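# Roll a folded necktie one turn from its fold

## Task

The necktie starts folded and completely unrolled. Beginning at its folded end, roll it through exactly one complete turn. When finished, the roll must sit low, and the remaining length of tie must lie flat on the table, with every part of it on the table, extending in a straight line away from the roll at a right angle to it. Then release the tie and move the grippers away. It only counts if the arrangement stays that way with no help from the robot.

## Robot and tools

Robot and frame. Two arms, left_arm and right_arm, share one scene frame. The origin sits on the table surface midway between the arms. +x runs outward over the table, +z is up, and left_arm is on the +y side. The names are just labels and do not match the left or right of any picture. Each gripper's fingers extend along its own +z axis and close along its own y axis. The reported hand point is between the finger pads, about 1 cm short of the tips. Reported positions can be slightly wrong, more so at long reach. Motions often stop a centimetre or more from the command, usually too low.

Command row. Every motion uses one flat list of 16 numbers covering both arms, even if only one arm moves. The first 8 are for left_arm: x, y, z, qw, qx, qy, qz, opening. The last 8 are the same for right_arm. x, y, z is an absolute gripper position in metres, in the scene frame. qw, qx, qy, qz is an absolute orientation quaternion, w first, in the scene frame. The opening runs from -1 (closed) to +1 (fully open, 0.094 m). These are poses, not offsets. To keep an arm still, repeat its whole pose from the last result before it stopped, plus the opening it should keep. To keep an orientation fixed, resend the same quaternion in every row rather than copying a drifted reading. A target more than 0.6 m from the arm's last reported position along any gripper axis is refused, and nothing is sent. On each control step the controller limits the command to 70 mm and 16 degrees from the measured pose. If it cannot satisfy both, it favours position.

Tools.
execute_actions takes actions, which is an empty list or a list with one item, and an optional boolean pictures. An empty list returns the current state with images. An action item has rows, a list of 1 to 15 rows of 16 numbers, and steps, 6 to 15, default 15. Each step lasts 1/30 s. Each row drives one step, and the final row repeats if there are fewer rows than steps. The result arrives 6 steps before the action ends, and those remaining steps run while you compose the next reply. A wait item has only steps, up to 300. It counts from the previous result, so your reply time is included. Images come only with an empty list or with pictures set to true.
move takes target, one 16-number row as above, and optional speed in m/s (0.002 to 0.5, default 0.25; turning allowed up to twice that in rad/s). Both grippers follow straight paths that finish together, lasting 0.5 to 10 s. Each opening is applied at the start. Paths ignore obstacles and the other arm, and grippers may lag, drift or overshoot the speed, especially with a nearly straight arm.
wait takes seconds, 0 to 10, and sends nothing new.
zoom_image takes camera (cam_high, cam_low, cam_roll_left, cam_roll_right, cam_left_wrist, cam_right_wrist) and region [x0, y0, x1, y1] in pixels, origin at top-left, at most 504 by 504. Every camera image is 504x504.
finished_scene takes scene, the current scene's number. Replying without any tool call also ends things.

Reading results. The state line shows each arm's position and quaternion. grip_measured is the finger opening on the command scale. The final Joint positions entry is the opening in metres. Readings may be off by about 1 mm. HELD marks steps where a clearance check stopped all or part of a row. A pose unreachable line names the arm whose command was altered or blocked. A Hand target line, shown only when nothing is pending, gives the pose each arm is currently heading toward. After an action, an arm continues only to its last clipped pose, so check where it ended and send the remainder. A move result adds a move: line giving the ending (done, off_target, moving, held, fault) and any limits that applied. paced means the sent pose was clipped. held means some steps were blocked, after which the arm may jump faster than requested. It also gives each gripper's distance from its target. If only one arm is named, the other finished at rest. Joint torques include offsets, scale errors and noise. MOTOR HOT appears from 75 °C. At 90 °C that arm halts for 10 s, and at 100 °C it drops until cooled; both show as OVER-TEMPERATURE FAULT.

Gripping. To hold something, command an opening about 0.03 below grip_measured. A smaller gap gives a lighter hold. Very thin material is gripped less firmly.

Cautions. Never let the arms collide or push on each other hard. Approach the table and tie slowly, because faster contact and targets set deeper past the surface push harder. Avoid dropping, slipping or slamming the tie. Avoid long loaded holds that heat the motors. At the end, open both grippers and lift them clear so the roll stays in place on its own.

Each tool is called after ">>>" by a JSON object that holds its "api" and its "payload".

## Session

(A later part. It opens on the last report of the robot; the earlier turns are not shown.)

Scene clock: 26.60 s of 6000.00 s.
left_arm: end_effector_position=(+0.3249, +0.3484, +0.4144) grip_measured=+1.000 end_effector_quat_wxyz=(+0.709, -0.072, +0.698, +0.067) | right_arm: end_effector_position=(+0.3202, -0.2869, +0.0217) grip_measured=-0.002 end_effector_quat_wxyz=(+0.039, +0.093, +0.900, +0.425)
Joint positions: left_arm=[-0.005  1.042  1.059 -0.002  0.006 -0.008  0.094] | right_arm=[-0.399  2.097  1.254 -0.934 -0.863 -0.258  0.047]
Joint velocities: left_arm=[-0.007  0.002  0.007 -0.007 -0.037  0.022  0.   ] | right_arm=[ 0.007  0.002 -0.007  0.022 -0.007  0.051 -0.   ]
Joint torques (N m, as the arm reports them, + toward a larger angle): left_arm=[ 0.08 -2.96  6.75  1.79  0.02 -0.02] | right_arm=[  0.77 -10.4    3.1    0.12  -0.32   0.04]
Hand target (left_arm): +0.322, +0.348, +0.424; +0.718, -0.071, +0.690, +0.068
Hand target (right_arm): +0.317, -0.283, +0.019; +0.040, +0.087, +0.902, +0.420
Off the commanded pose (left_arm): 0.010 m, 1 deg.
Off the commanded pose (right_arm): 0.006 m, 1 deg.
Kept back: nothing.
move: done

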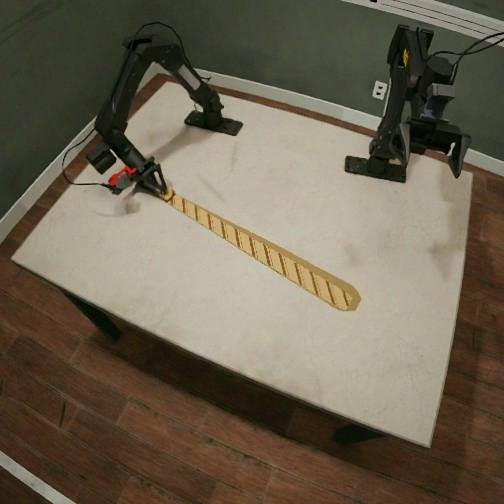

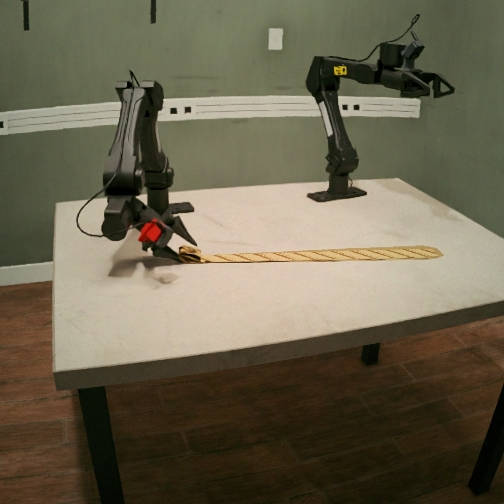

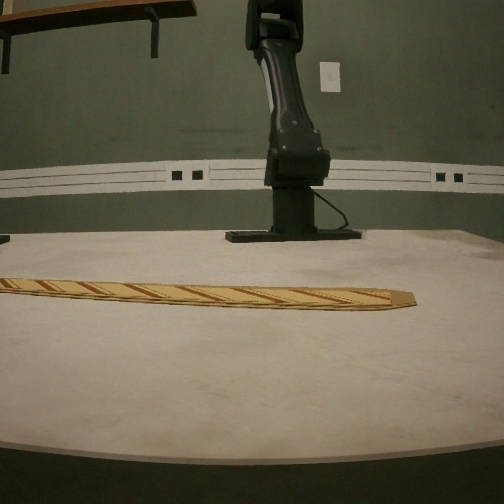

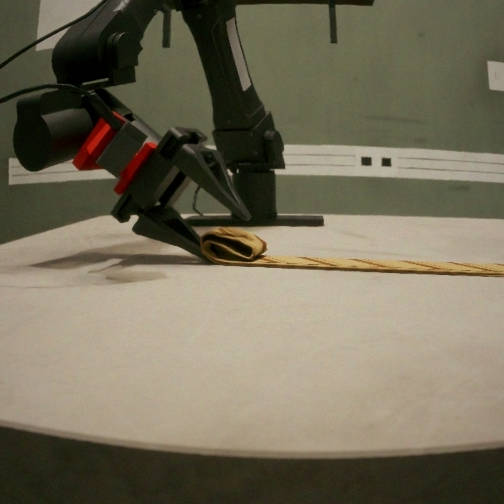

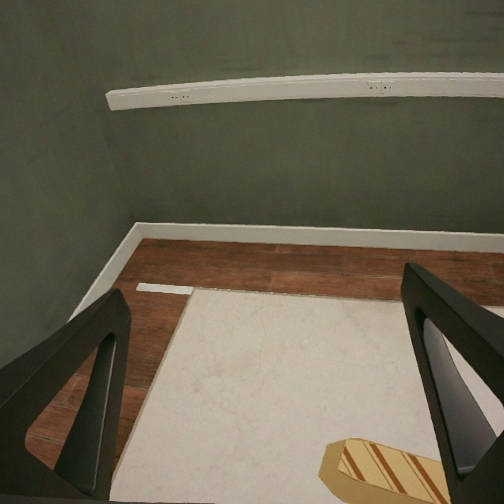

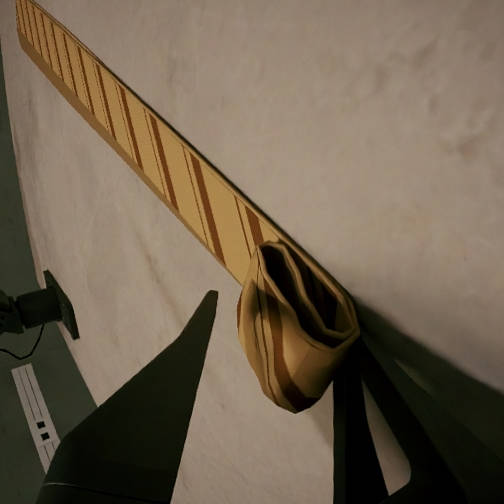

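>>> {"api": "move", "payload": {"target": [0.322,0.348,0.424,0.718,-0.071,0.69,0.068,1,0.317,-0.284,0.019,0.041,0.087,0.901,0.421,-0.93], "speed": 0.04}}

>>> {"api": "move", "payload": {"target": [0.322,0.348,0.424,0.718,-0.071,0.69,0.068,1,0.304,-0.38,0.038,0.041,0.087,0.901,0.421,-0.93], "speed": 0.1}}

>>> {"api": "move", "payload": {"target": [0.322,0.348,0.424,0.718,-0.071,0.69,0.068,1,0.312,-0.345,0.066,0,0.096,0.995,0,-0.93]}}

>>> {"api": "move", "payload": {"target": [0.322,0.348,0.424,0.718,-0.071,0.69,0.068,1,0.324,-0.29,0.046,-0.041,0.087,0.901,-0.421,-0.93]}}

Scene clock: 27.63 s of 6000.00 s.
left_arm: end_effector_position=(+0.3249, +0.3484, +0.4144) grip_measured=+1.000 end_effector_quat_wxyz=(+0.709, -0.072, +0.698, +0.067) | right_arm: end_effector_position=(+0.3211, -0.2885, +0.0201) grip_measured=-0.891 end_effector_quat_wxyz=(+0.040, +0.092, +0.902, +0.420)
Joint positions: left_arm=[-0.005  1.042  1.059 -0.002  0.006 -0.008  0.094] | right_arm=[-0.399  2.097  1.254 -0.926 -0.853 -0.254  0.005]
Joint velocities: left_arm=[-0.007 -0.007  0.002 -0.007  0.007  0.037  0.   ] | right_arm=[ 0.002 -0.002 -0.002 -0.037  0.022 -0.007  0.   ]
Joint torques (N m, as the arm reports them, + toward a larger angle): left_arm=[ 0.11 -2.99  6.79  1.8   0.03 -0.01] | right_arm=[  0.51 -10.26   3.39  -0.03  -0.44  -0.02]
Hand target (left_arm): +0.322, +0.348, +0.424; +0.718, -0.071, +0.690, +0.068
Hand target (right_arm): +0.317, -0.284, +0.019; +0.041, +0.087, +0.902, +0.421
Off the commanded pose (left_arm): 0.010 m, 1 deg.
Off the commanded pose (right_arm): 0.006 m, 1 deg.
Kept back: nothing.
move: done

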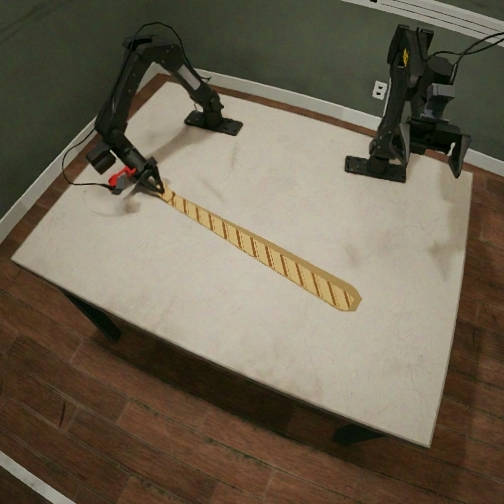

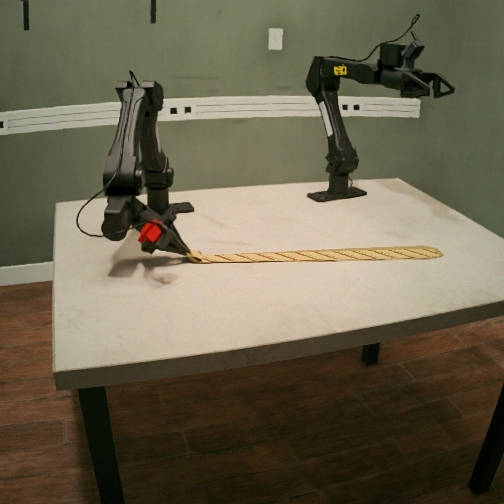

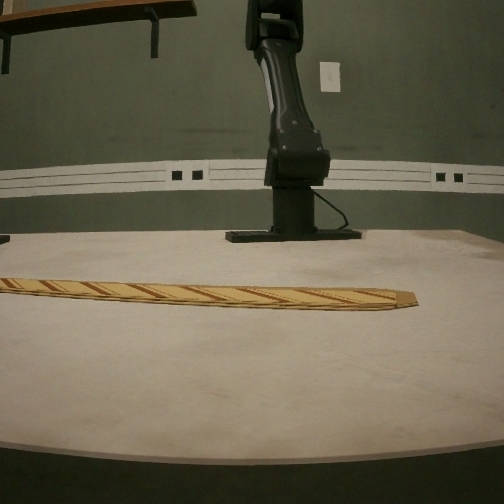

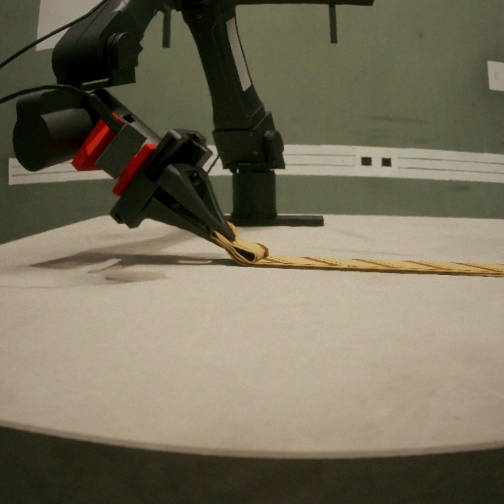

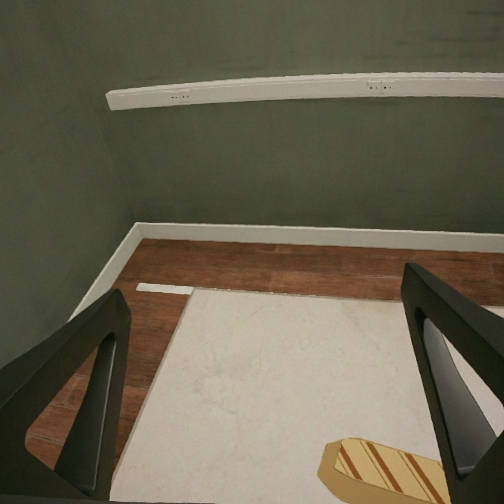

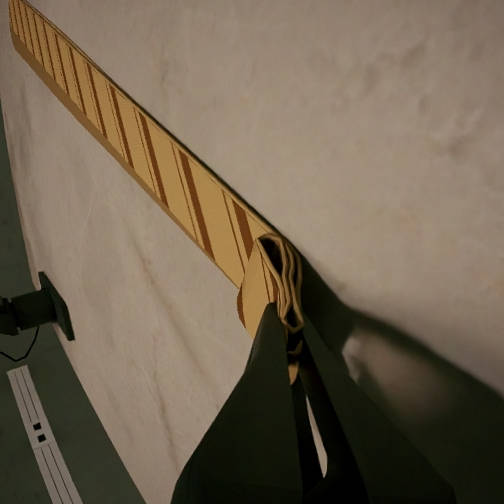

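Scene clock: 29.13 s of 6000.00 s.
left_arm: end_effector_position=(+0.3249, +0.3484, +0.4144) grip_measured=+1.000 end_effector_quat_wxyz=(+0.709, -0.072, +0.698, +0.067) | right_arm: end_effector_position=(+0.2993, -0.3753, +0.0386) grip_measured=-0.891 end_effector_quat_wxyz=(+0.036, +0.093, +0.901, +0.423)
Joint positions: left_arm=[-0.005  1.042  1.059 -0.002  0.006 -0.008  0.094] | right_arm=[-0.643  2.206  1.49  -1.314 -0.775 -0.597  0.005]
Joint velocities: left_arm=[ 0.007 -0.012  0.002  0.007 -0.066  0.007  0.   ] | right_arm=[-0.017  0.012 -0.007  0.007 -0.051  0.007  0.001]
Joint torques (N m, as the arm reports them, + toward a larger angle): left_arm=[ 0.14 -2.93  6.77  1.79  0.03 -0.02] | right_arm=[-0.17 -8.73  7.78 -0.67 -0.4  -0.09]
Hand target (left_arm): +0.322, +0.348, +0.424; +0.718, -0.071, +0.690, +0.068
Hand target (right_arm): +0.305, -0.379, +0.038; +0.042, +0.087, +0.901, +0.424
Off the commanded pose (left_arm): 0.010 m, 1 deg.
Off the commanded pose (right_arm): 0.007 m, 1 deg.
Kept back: nothing.
move: done

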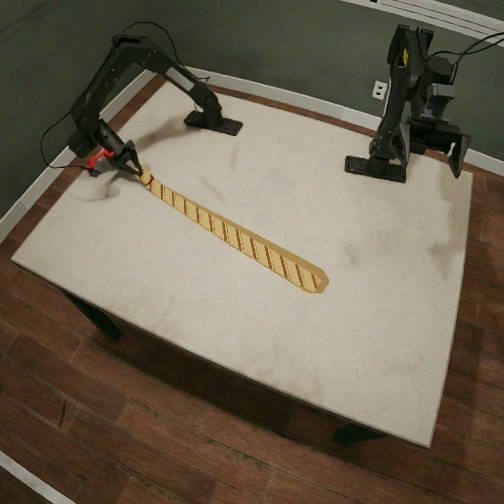

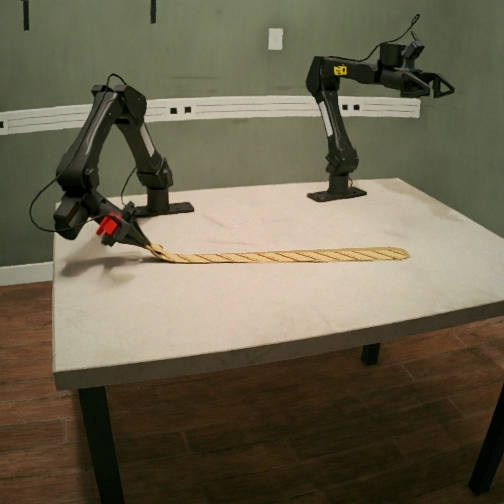

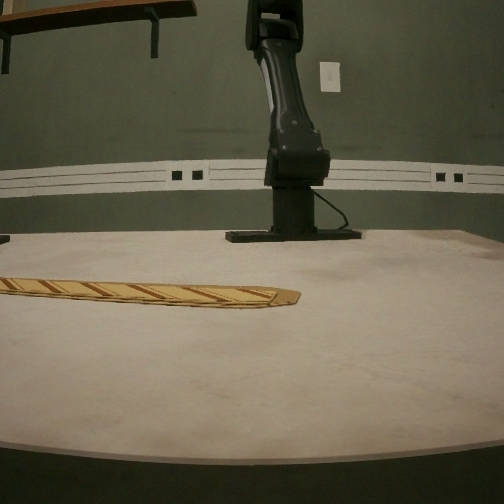

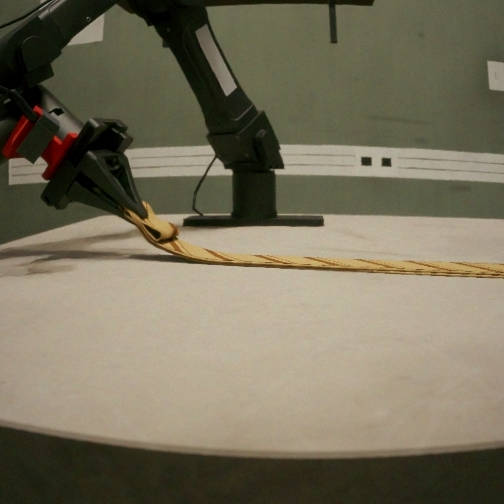

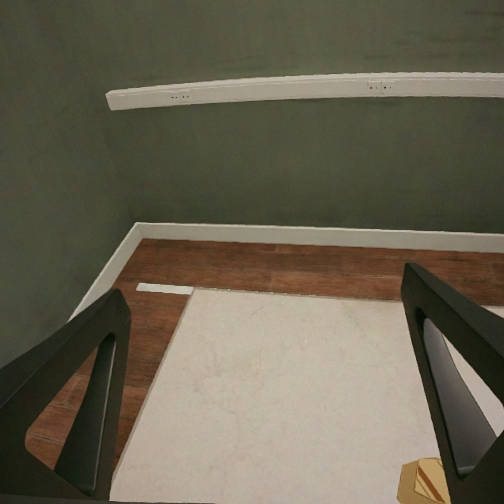

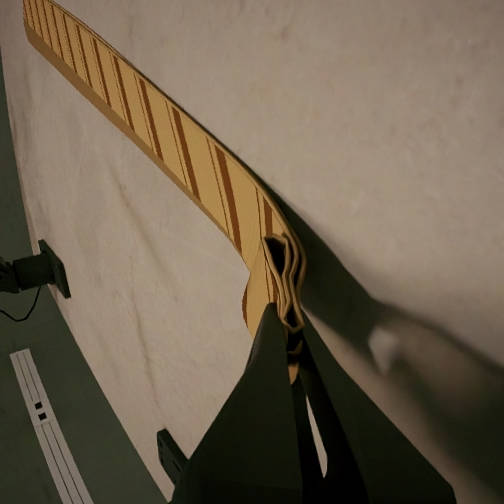

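Scene clock: 31.47 s of 6000.00 s.
left_arm: end_effector_position=(+0.3249, +0.3484, +0.4144) grip_measured=+1.000 end_effector_quat_wxyz=(+0.709, -0.072, +0.698, +0.067) | right_arm: end_effector_position=(+0.3099, -0.3471, +0.0552) grip_measured=-0.891 end_effector_quat_wxyz=(-0.016, +0.092, +0.996, -0.001)
Joint positions: left_arm=[-0.005  1.042  1.059 -0.002  0.006 -0.008  0.094] | right_arm=[-0.175  1.906  1.407 -1.103  0.004  0.042  0.005]
Joint velocities: left_arm=[ 0.007  0.007  0.007 -0.007 -0.022  0.066  0.   ] | right_arm=[ 0.022 -0.007  0.007  0.007  0.051 -0.022  0.   ]
Joint torques (N m, as the arm reports them, + toward a larger angle): left_arm=[ 0.13 -2.96  6.78  1.79  0.02 -0.03] | right_arm=[  0.36 -10.4    7.     0.04   0.03   0.1 ]
Hand target (left_arm): +0.322, +0.348, +0.424; +0.718, -0.071, +0.690, +0.068
Hand target (right_arm): +0.312, -0.347, +0.064; -0.005, +0.095, +0.995, -0.005
Off the commanded pose (left_arm): 0.010 m, 1 deg.
Off the commanded pose (right_arm): 0.011 m, 2 deg.
Kept back: nothing.
move: off_target (right_arm)

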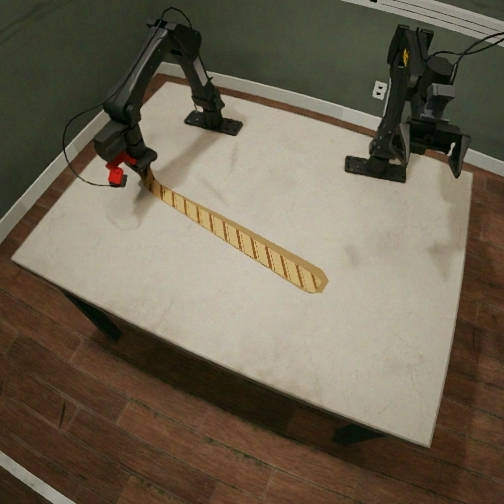

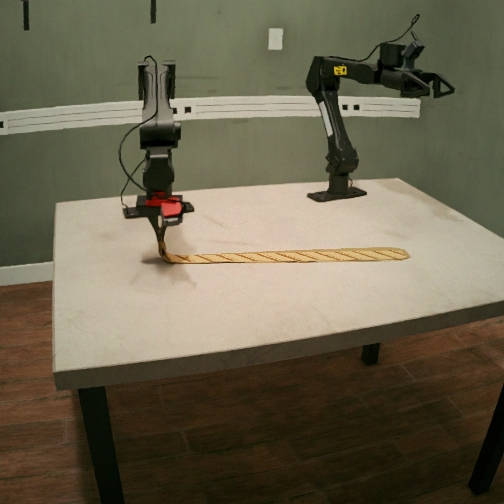

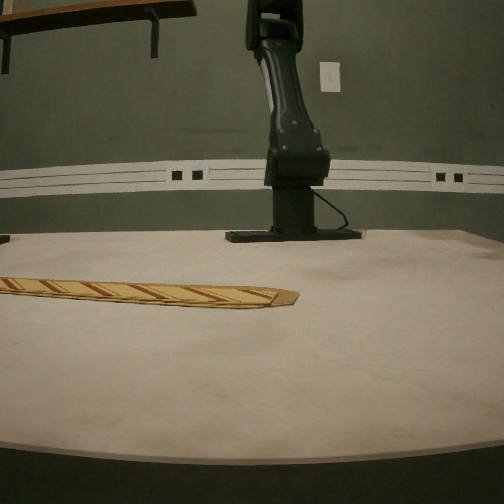

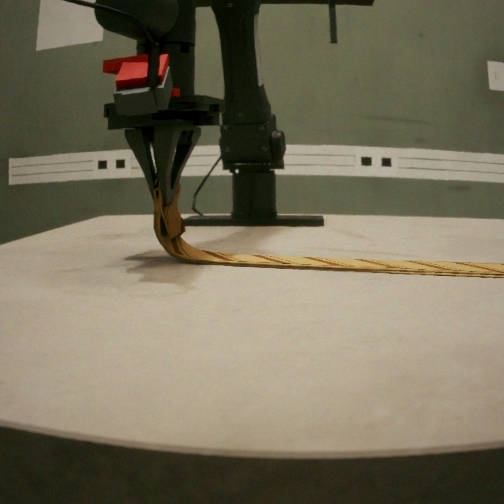

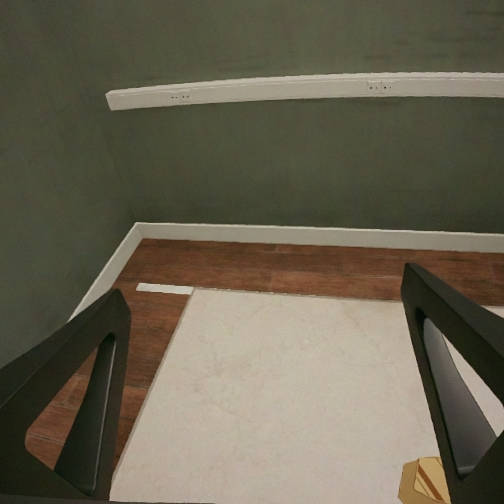

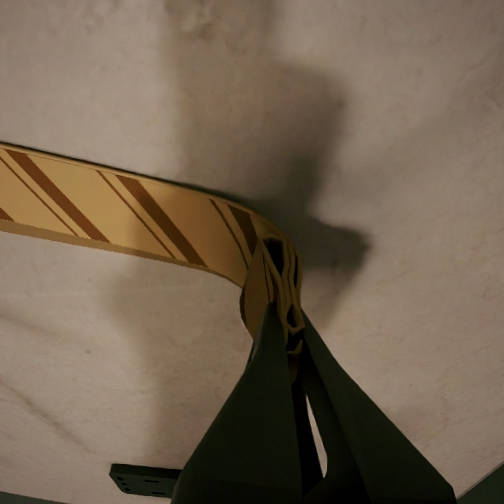

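Scene clock: 33.90 s of 6000.00 s.
left_arm: end_effector_position=(+0.3249, +0.3484, +0.4144) grip_measured=+1.000 end_effector_quat_wxyz=(+0.709, -0.072, +0.698, +0.067) | right_arm: end_effector_position=(+0.3177, -0.2934, +0.0465) grip_measured=-0.890 end_effector_quat_wxyz=(-0.054, +0.083, +0.901, -0.422)
Joint positions: left_arm=[-0.005  1.042  1.059 -0.002  0.006 -0.008  0.094] | right_arm=[ 0.32   2.342  1.742 -1.547  0.705  0.752  0.005]
Joint velocities: left_arm=[-0.007 -0.007 -0.022 -0.051 -0.037  0.051  0.   ] | right_arm=[-0.017 -0.002  0.002  0.007  0.022  0.051 -0.001]
Joint torques (N m, as the arm reports them, + toward a larger angle): left_arm=[ 0.11 -2.96  6.76  1.79  0.02  0.  ] | right_arm=[ 0.25 -9.88  7.91 -0.9   0.42  0.16]
Hand target (left_arm): +0.322, +0.348, +0.424; +0.718, -0.071, +0.690, +0.068
Hand target (right_arm): +0.325, -0.292, +0.047; -0.042, +0.087, +0.899, -0.427
Off the commanded pose (left_arm): 0.010 m, 1 deg.
Off the commanded pose (right_arm): 0.007 m, 2 deg.
Kept back: nothing.
move: done

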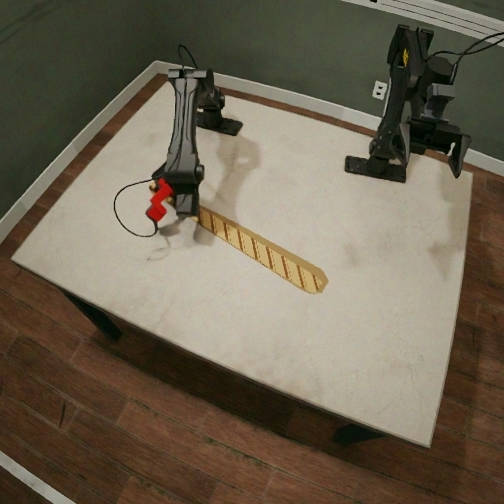

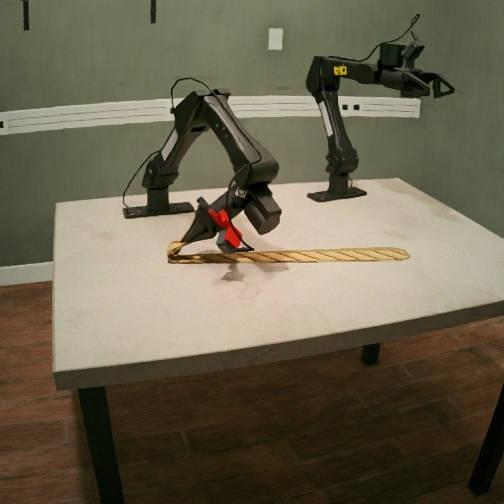

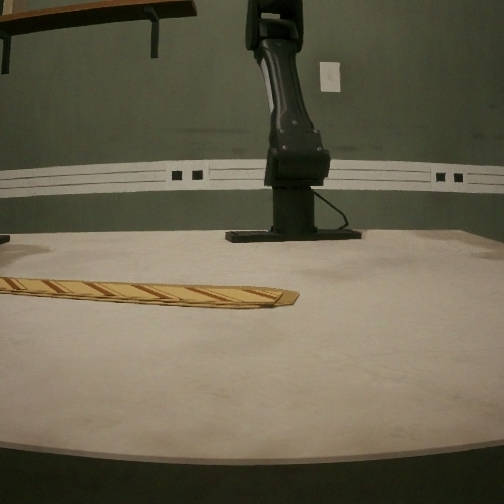

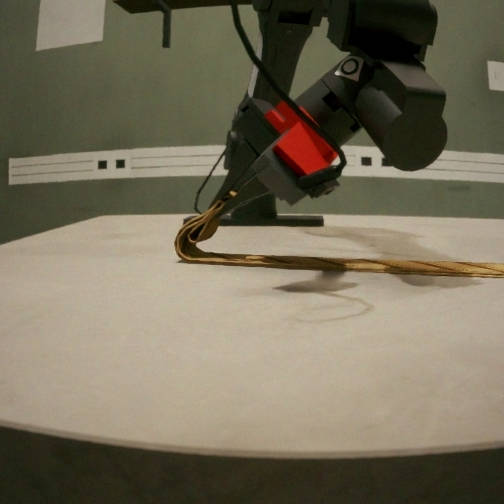

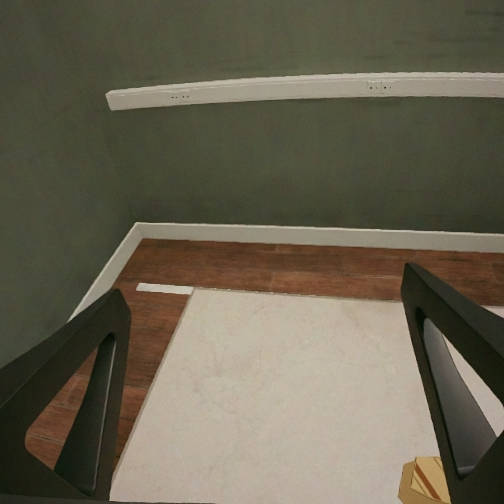

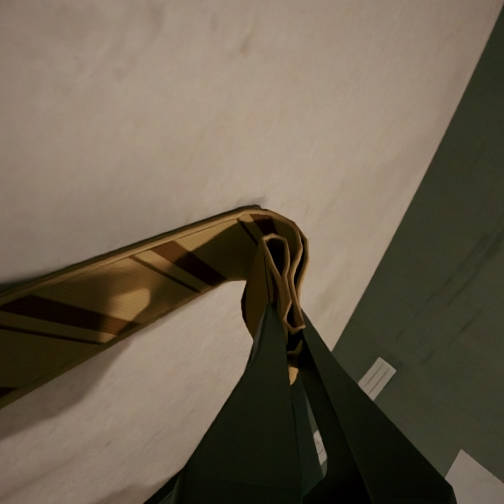

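>>> {"api": "move", "payload": {"target": [0.322,0.348,0.424,0.718,-0.071,0.69,0.068,1,0.336,-0.28,0.024,-0.041,0.087,0.901,-0.421,-0.93], "speed": 0.05}}

>>> {"api": "move", "payload": {"target": [0.322,0.348,0.424,0.718,-0.071,0.69,0.068,1,0.347,-0.235,0.027,-0.041,0.087,0.901,-0.421,-0.62], "speed": 0.04}}

>>> {"api": "move", "payload": {"target": [0.322,0.348,0.424,0.718,-0.071,0.69,0.068,1,0.325,-0.25,0.14,0,0.096,0.995,0,-0.62], "speed": 0.4}}

>>> {"api": "zoom_image", "payload": {"camera": "cam_roll_right", "region": [140,190,320,290]}}

Scene clock: 36.67 s of 6000.00 s.
left_arm: end_effector_position=(+0.3249, +0.3484, +0.4144) grip_measured=+1.000 end_effector_quat_wxyz=(+0.709, -0.072, +0.698, +0.067) | right_arm: end_effector_position=(+0.3262, -0.2864, +0.0275) grip_measured=-0.890 end_effector_quat_wxyz=(-0.059, +0.080, +0.900, -0.425)
Joint positions: left_arm=[-0.005  1.042  1.059 -0.002  0.006 -0.008  0.094] | right_arm=[ 0.329  2.425  1.803 -1.545  0.701  0.761  0.005]
Joint velocities: left_arm=[ 0.007 -0.012 -0.002  0.007  0.051 -0.007  0.   ] | right_arm=[ 0.002  0.002  0.007 -0.007 -0.022 -0.007 -0.   ]
Joint torques (N m, as the arm reports them, + toward a larger angle): left_arm=[ 0.11 -2.97  6.75  1.8   0.02 -0.02] | right_arm=[  0.51 -10.22   7.79  -0.7    0.32   0.17]
Hand target (left_arm): +0.322, +0.348, +0.424; +0.718, -0.071, +0.690, +0.068
Hand target (right_arm): +0.335, -0.280, +0.024; -0.041, +0.087, +0.902, -0.421
Off the commanded pose (left_arm): 0.010 m, 1 deg.
Off the commanded pose (right_arm): 0.012 m, 2 deg.
Kept back: nothing.
move: off_target (right_arm)

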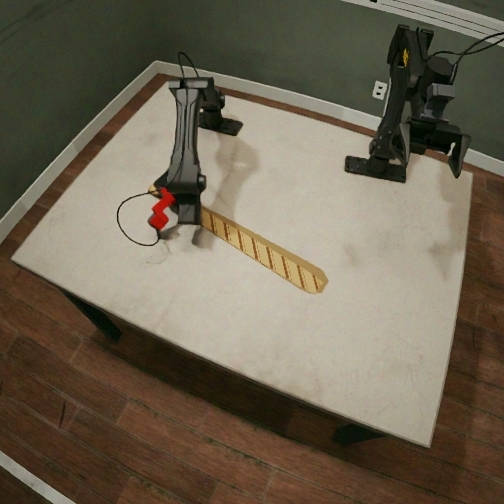

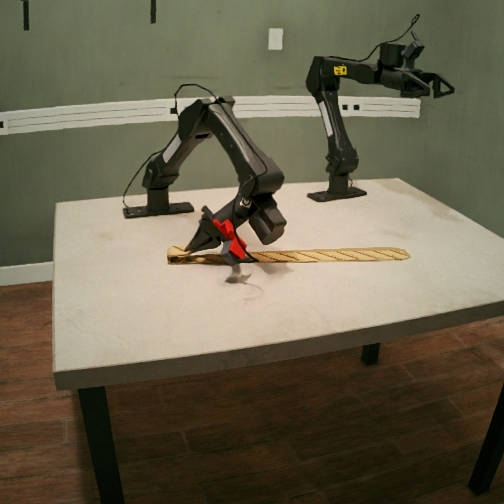

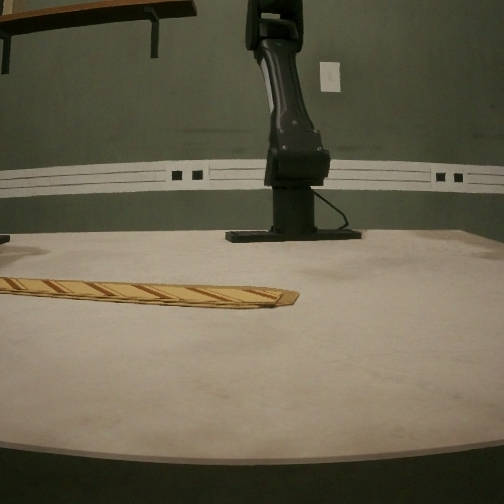

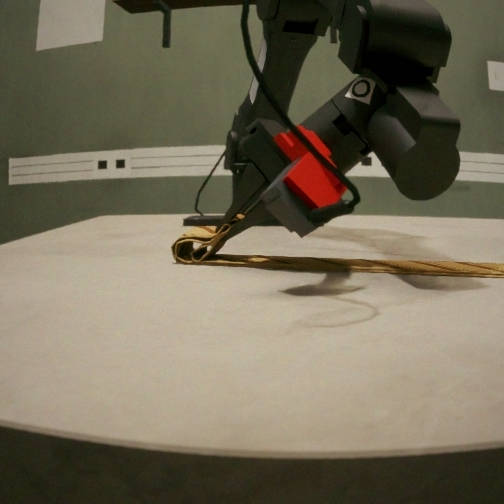

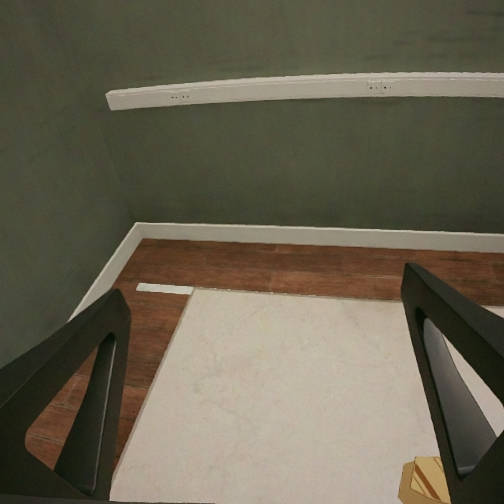

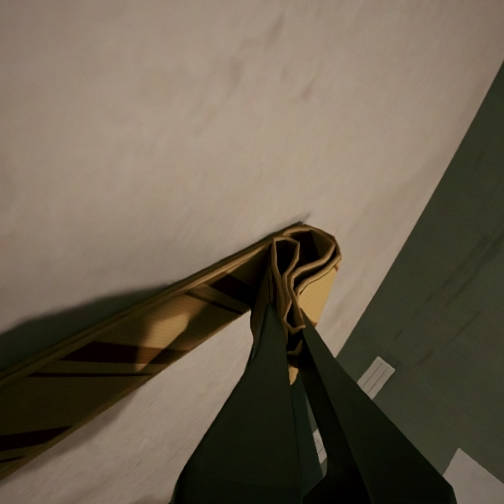

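Scene clock: 38.37 s of 6000.00 s.
left_arm: end_effector_position=(+0.3249, +0.3484, +0.4144) grip_measured=+1.000 end_effector_quat_wxyz=(+0.709, -0.072, +0.698, +0.067) | right_arm: end_effector_position=(+0.3420, -0.2408, +0.0283) grip_measured=-0.622 end_effector_quat_wxyz=(-0.019, +0.071, +0.912, -0.403)
Joint positions: left_arm=[-0.005  1.042  1.059 -0.002  0.006 -0.008  0.094] | right_arm=[ 0.419  2.468  1.928 -1.568  0.669  0.796  0.018]
Joint velocities: left_arm=[ 0.002 -0.012 -0.002 -0.022 -0.037  0.022  0.   ] | right_arm=[-0.002 -0.002 -0.012  0.022 -0.037 -0.051 -0.001]
Joint torques (N m, as the arm reports them, + toward a larger angle): left_arm=[ 0.1  -2.98  6.77  1.8   0.01 -0.02] | right_arm=[  0.44 -10.55   8.04  -0.78   0.32   0.15]
Hand target (left_arm): +0.322, +0.348, +0.424; +0.718, -0.071, +0.690, +0.068
Hand target (right_arm): +0.347, -0.236, +0.026; -0.010, +0.075, +0.912, -0.403
Off the commanded pose (left_arm): 0.010 m, 1 deg.
Off the commanded pose (right_arm): 0.008 m, 4 deg.
joint sent to its limit (right arm) — the command would take joint 4 (wrist pitch) past its lower limit, so that joint was sent only as far as its limit.
Kept back: nothing.
move: off_target (right_arm)

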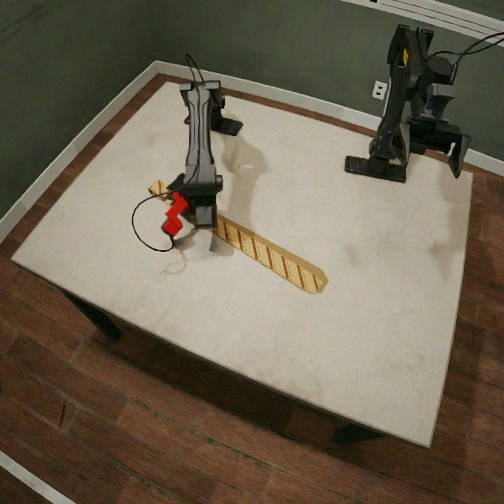

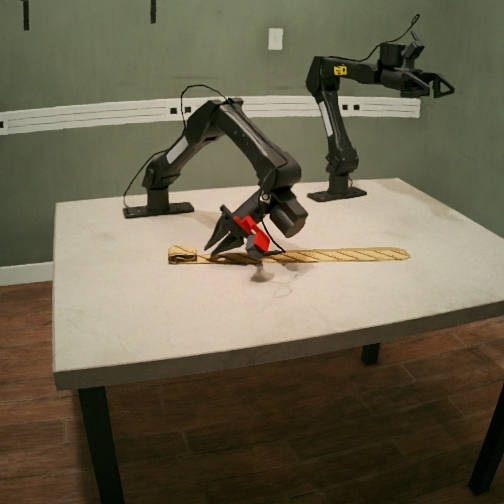

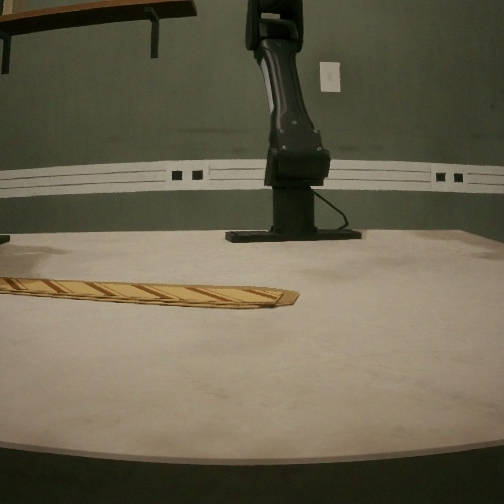

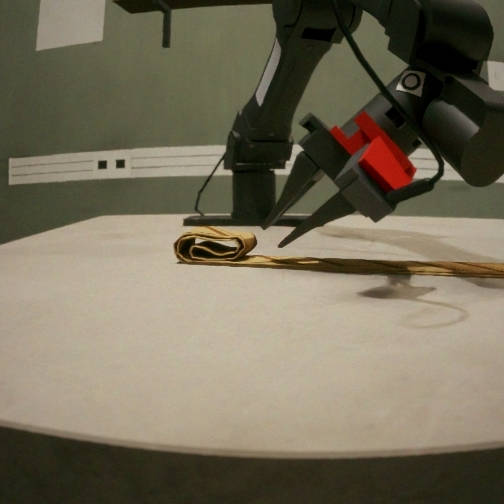

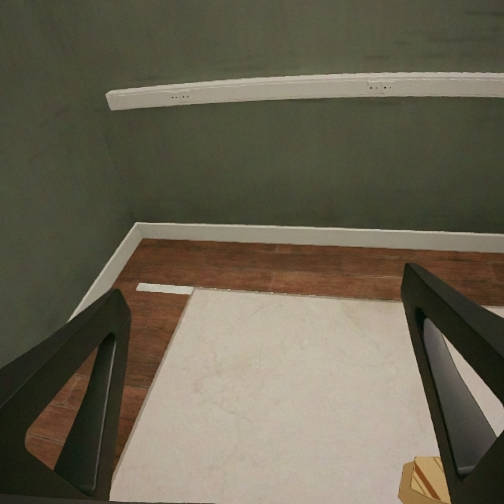

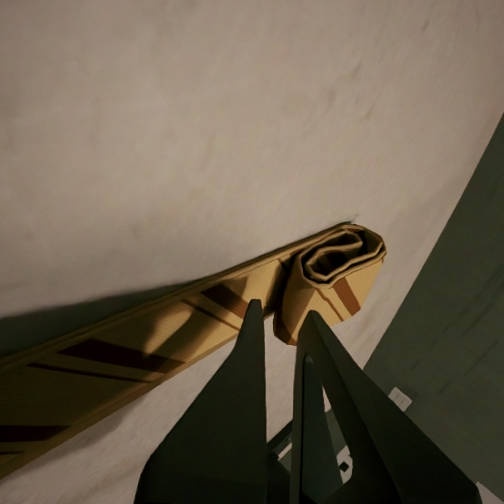

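Scene clock: 40.07 s of 6000.00 s.
left_arm: end_effector_position=(+0.3249, +0.3484, +0.4144) grip_measured=+1.000 end_effector_quat_wxyz=(+0.709, -0.072, +0.698, +0.067) | right_arm: end_effector_position=(+0.3303, -0.2481, +0.1385) grip_measured=-0.622 end_effector_quat_wxyz=(+0.001, +0.098, +0.995, -0.000)
Joint positions: left_arm=[-0.005  1.042  1.059 -0.002  0.006 -0.008  0.094] | right_arm=[ 0.106  1.924  1.766 -1.41   0.001  0.334  0.018]
Joint velocities: left_arm=[ 0.007  0.007 -0.002  0.022  0.066  0.007  0.   ] | right_arm=[-0.007 -0.017 -0.007 -0.081 -0.051  0.007 -0.001]
Joint torques (N m, as the arm reports them, + toward a larger angle): left_arm=[ 0.11 -3.    6.78  1.79  0.02 -0.02] | right_arm=[ -0.15 -10.15   4.93   0.26  -0.07  -0.05]
Hand target (left_arm): +0.322, +0.348, +0.424; +0.718, -0.071, +0.690, +0.068
Hand target (right_arm): +0.327, -0.248, +0.139; +0.001, +0.095, +0.995, +0.004
Off the commanded pose (left_arm): 0.010 m, 1 deg.
Off the commanded pose (right_arm): 0.006 m, 0 deg.
Kept back: nothing.
move: done

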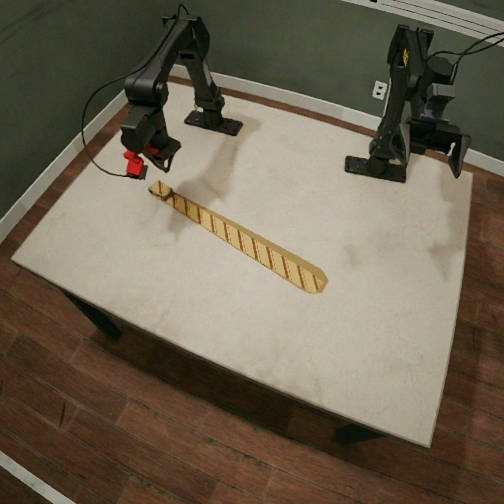

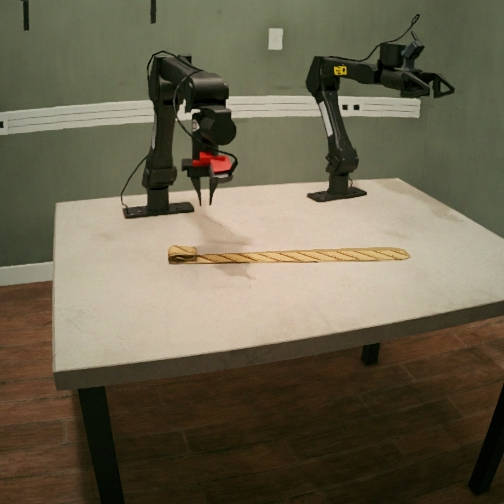

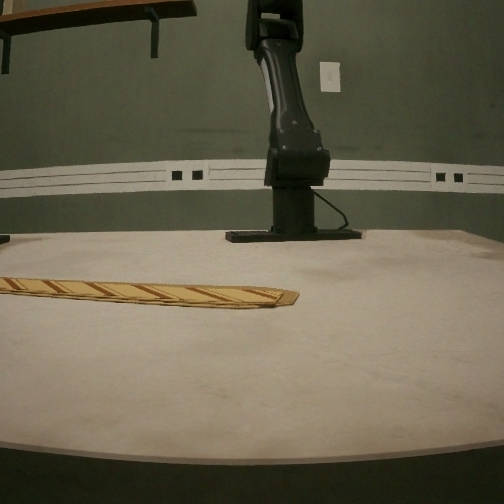

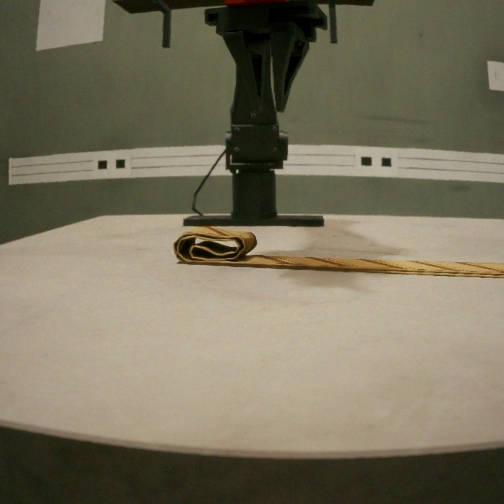

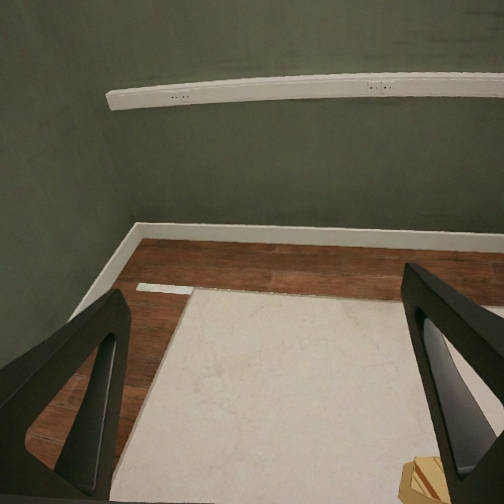

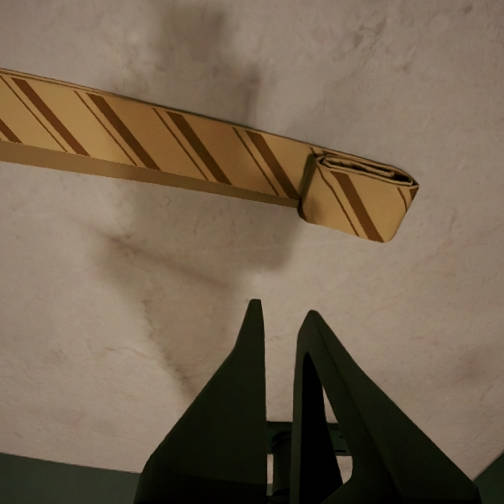

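Region (140, 190, 320, 290) of cam_roll_right's 504x504 image, scaled by 2.800, with more detail than that image has.

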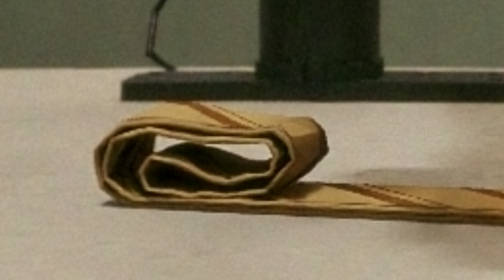

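The roll shows a full turn, lies low and is square to the tail. Moving clear.

>>> {"api": "move", "payload": {"target": [0.322,0.348,0.424,0.718,-0.071,0.69,0.068,1,0.2,-0.27,0.17,0,0.096,0.995,0,-0.62]}}

>>> {"api": "finished_scene", "payload": {"scene": 2}}

Scene clock: 41.27 s of 6000.00 s.
left_arm: end_effector_position=(+0.3249, +0.3484, +0.4144) grip_measured=+1.000 end_effector_quat_wxyz=(+0.709, -0.072, +0.698, +0.067) | right_arm: end_effector_position=(+0.2088, -0.2645, +0.1755) grip_measured=-0.622 end_effector_quat_wxyz=(+0.010, +0.094, +0.996, +0.003)
Joint positions: left_arm=[-0.005  1.042  1.059 -0.002  0.006 -0.008  0.094] | right_arm=[ 0.106  1.447  1.379 -1.483 -0.001  0.324  0.018]
Joint velocities: left_arm=[-0.002 -0.012  0.017  0.037  0.066 -0.037  0.   ] | right_arm=[-0.007 -0.002 -0.017  0.007 -0.022 -0.007 -0.   ]
Joint torques (N m, as the arm reports them, + toward a larger angle): left_arm=[ 0.13 -2.96  6.74  1.78  0.03 -0.01] | right_arm=[-1.06 -5.59  4.38  0.15 -0.01 -0.08]
Hand target (left_arm): +0.322, +0.348, +0.424; +0.718, -0.071, +0.690, +0.068
Hand target (right_arm): +0.201, -0.269, +0.172; -0.000, +0.096, +0.995, +0.000
Off the commanded pose (left_arm): 0.010 m, 1 deg.
Off the commanded pose (right_arm): 0.012 m, 1 deg.
Kept back: nothing.
move: off_target (right_arm)

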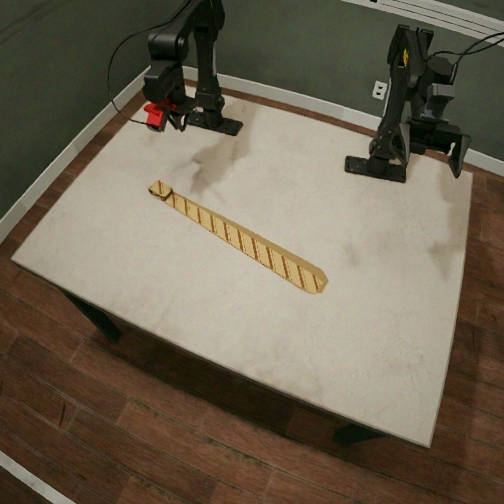

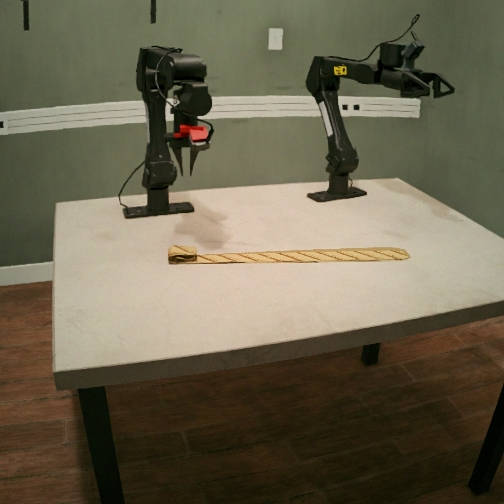

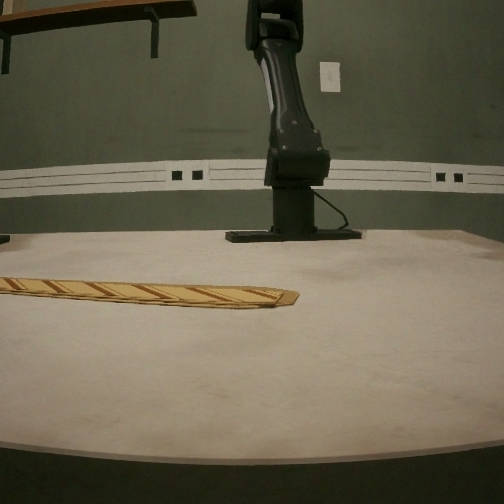

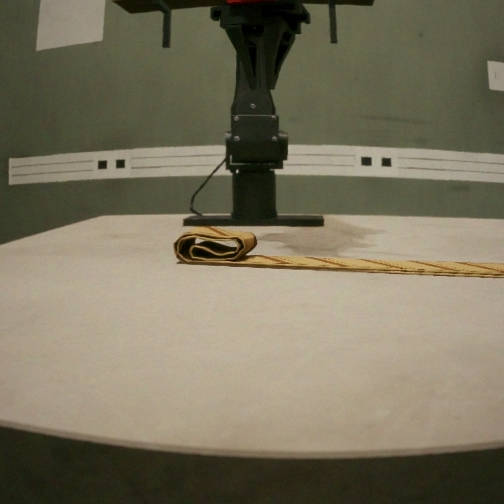

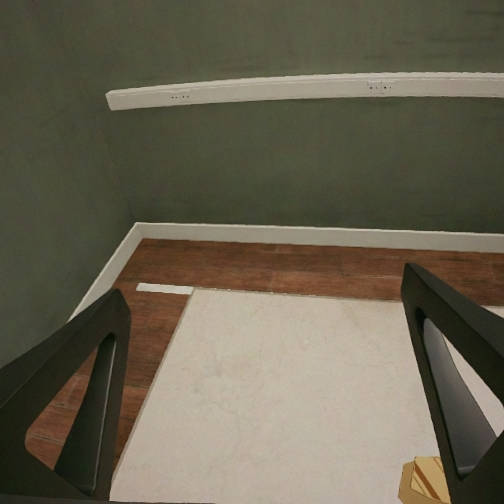

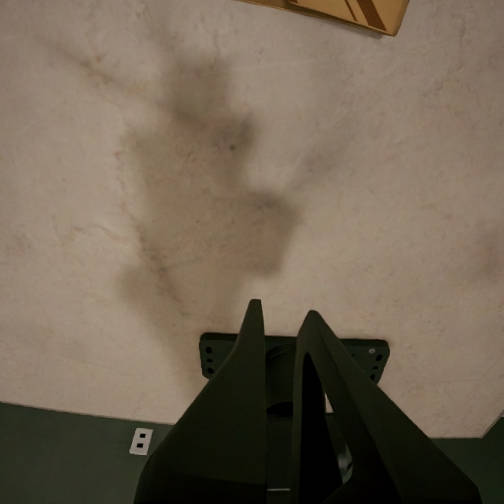

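The scene is finished: the task was done.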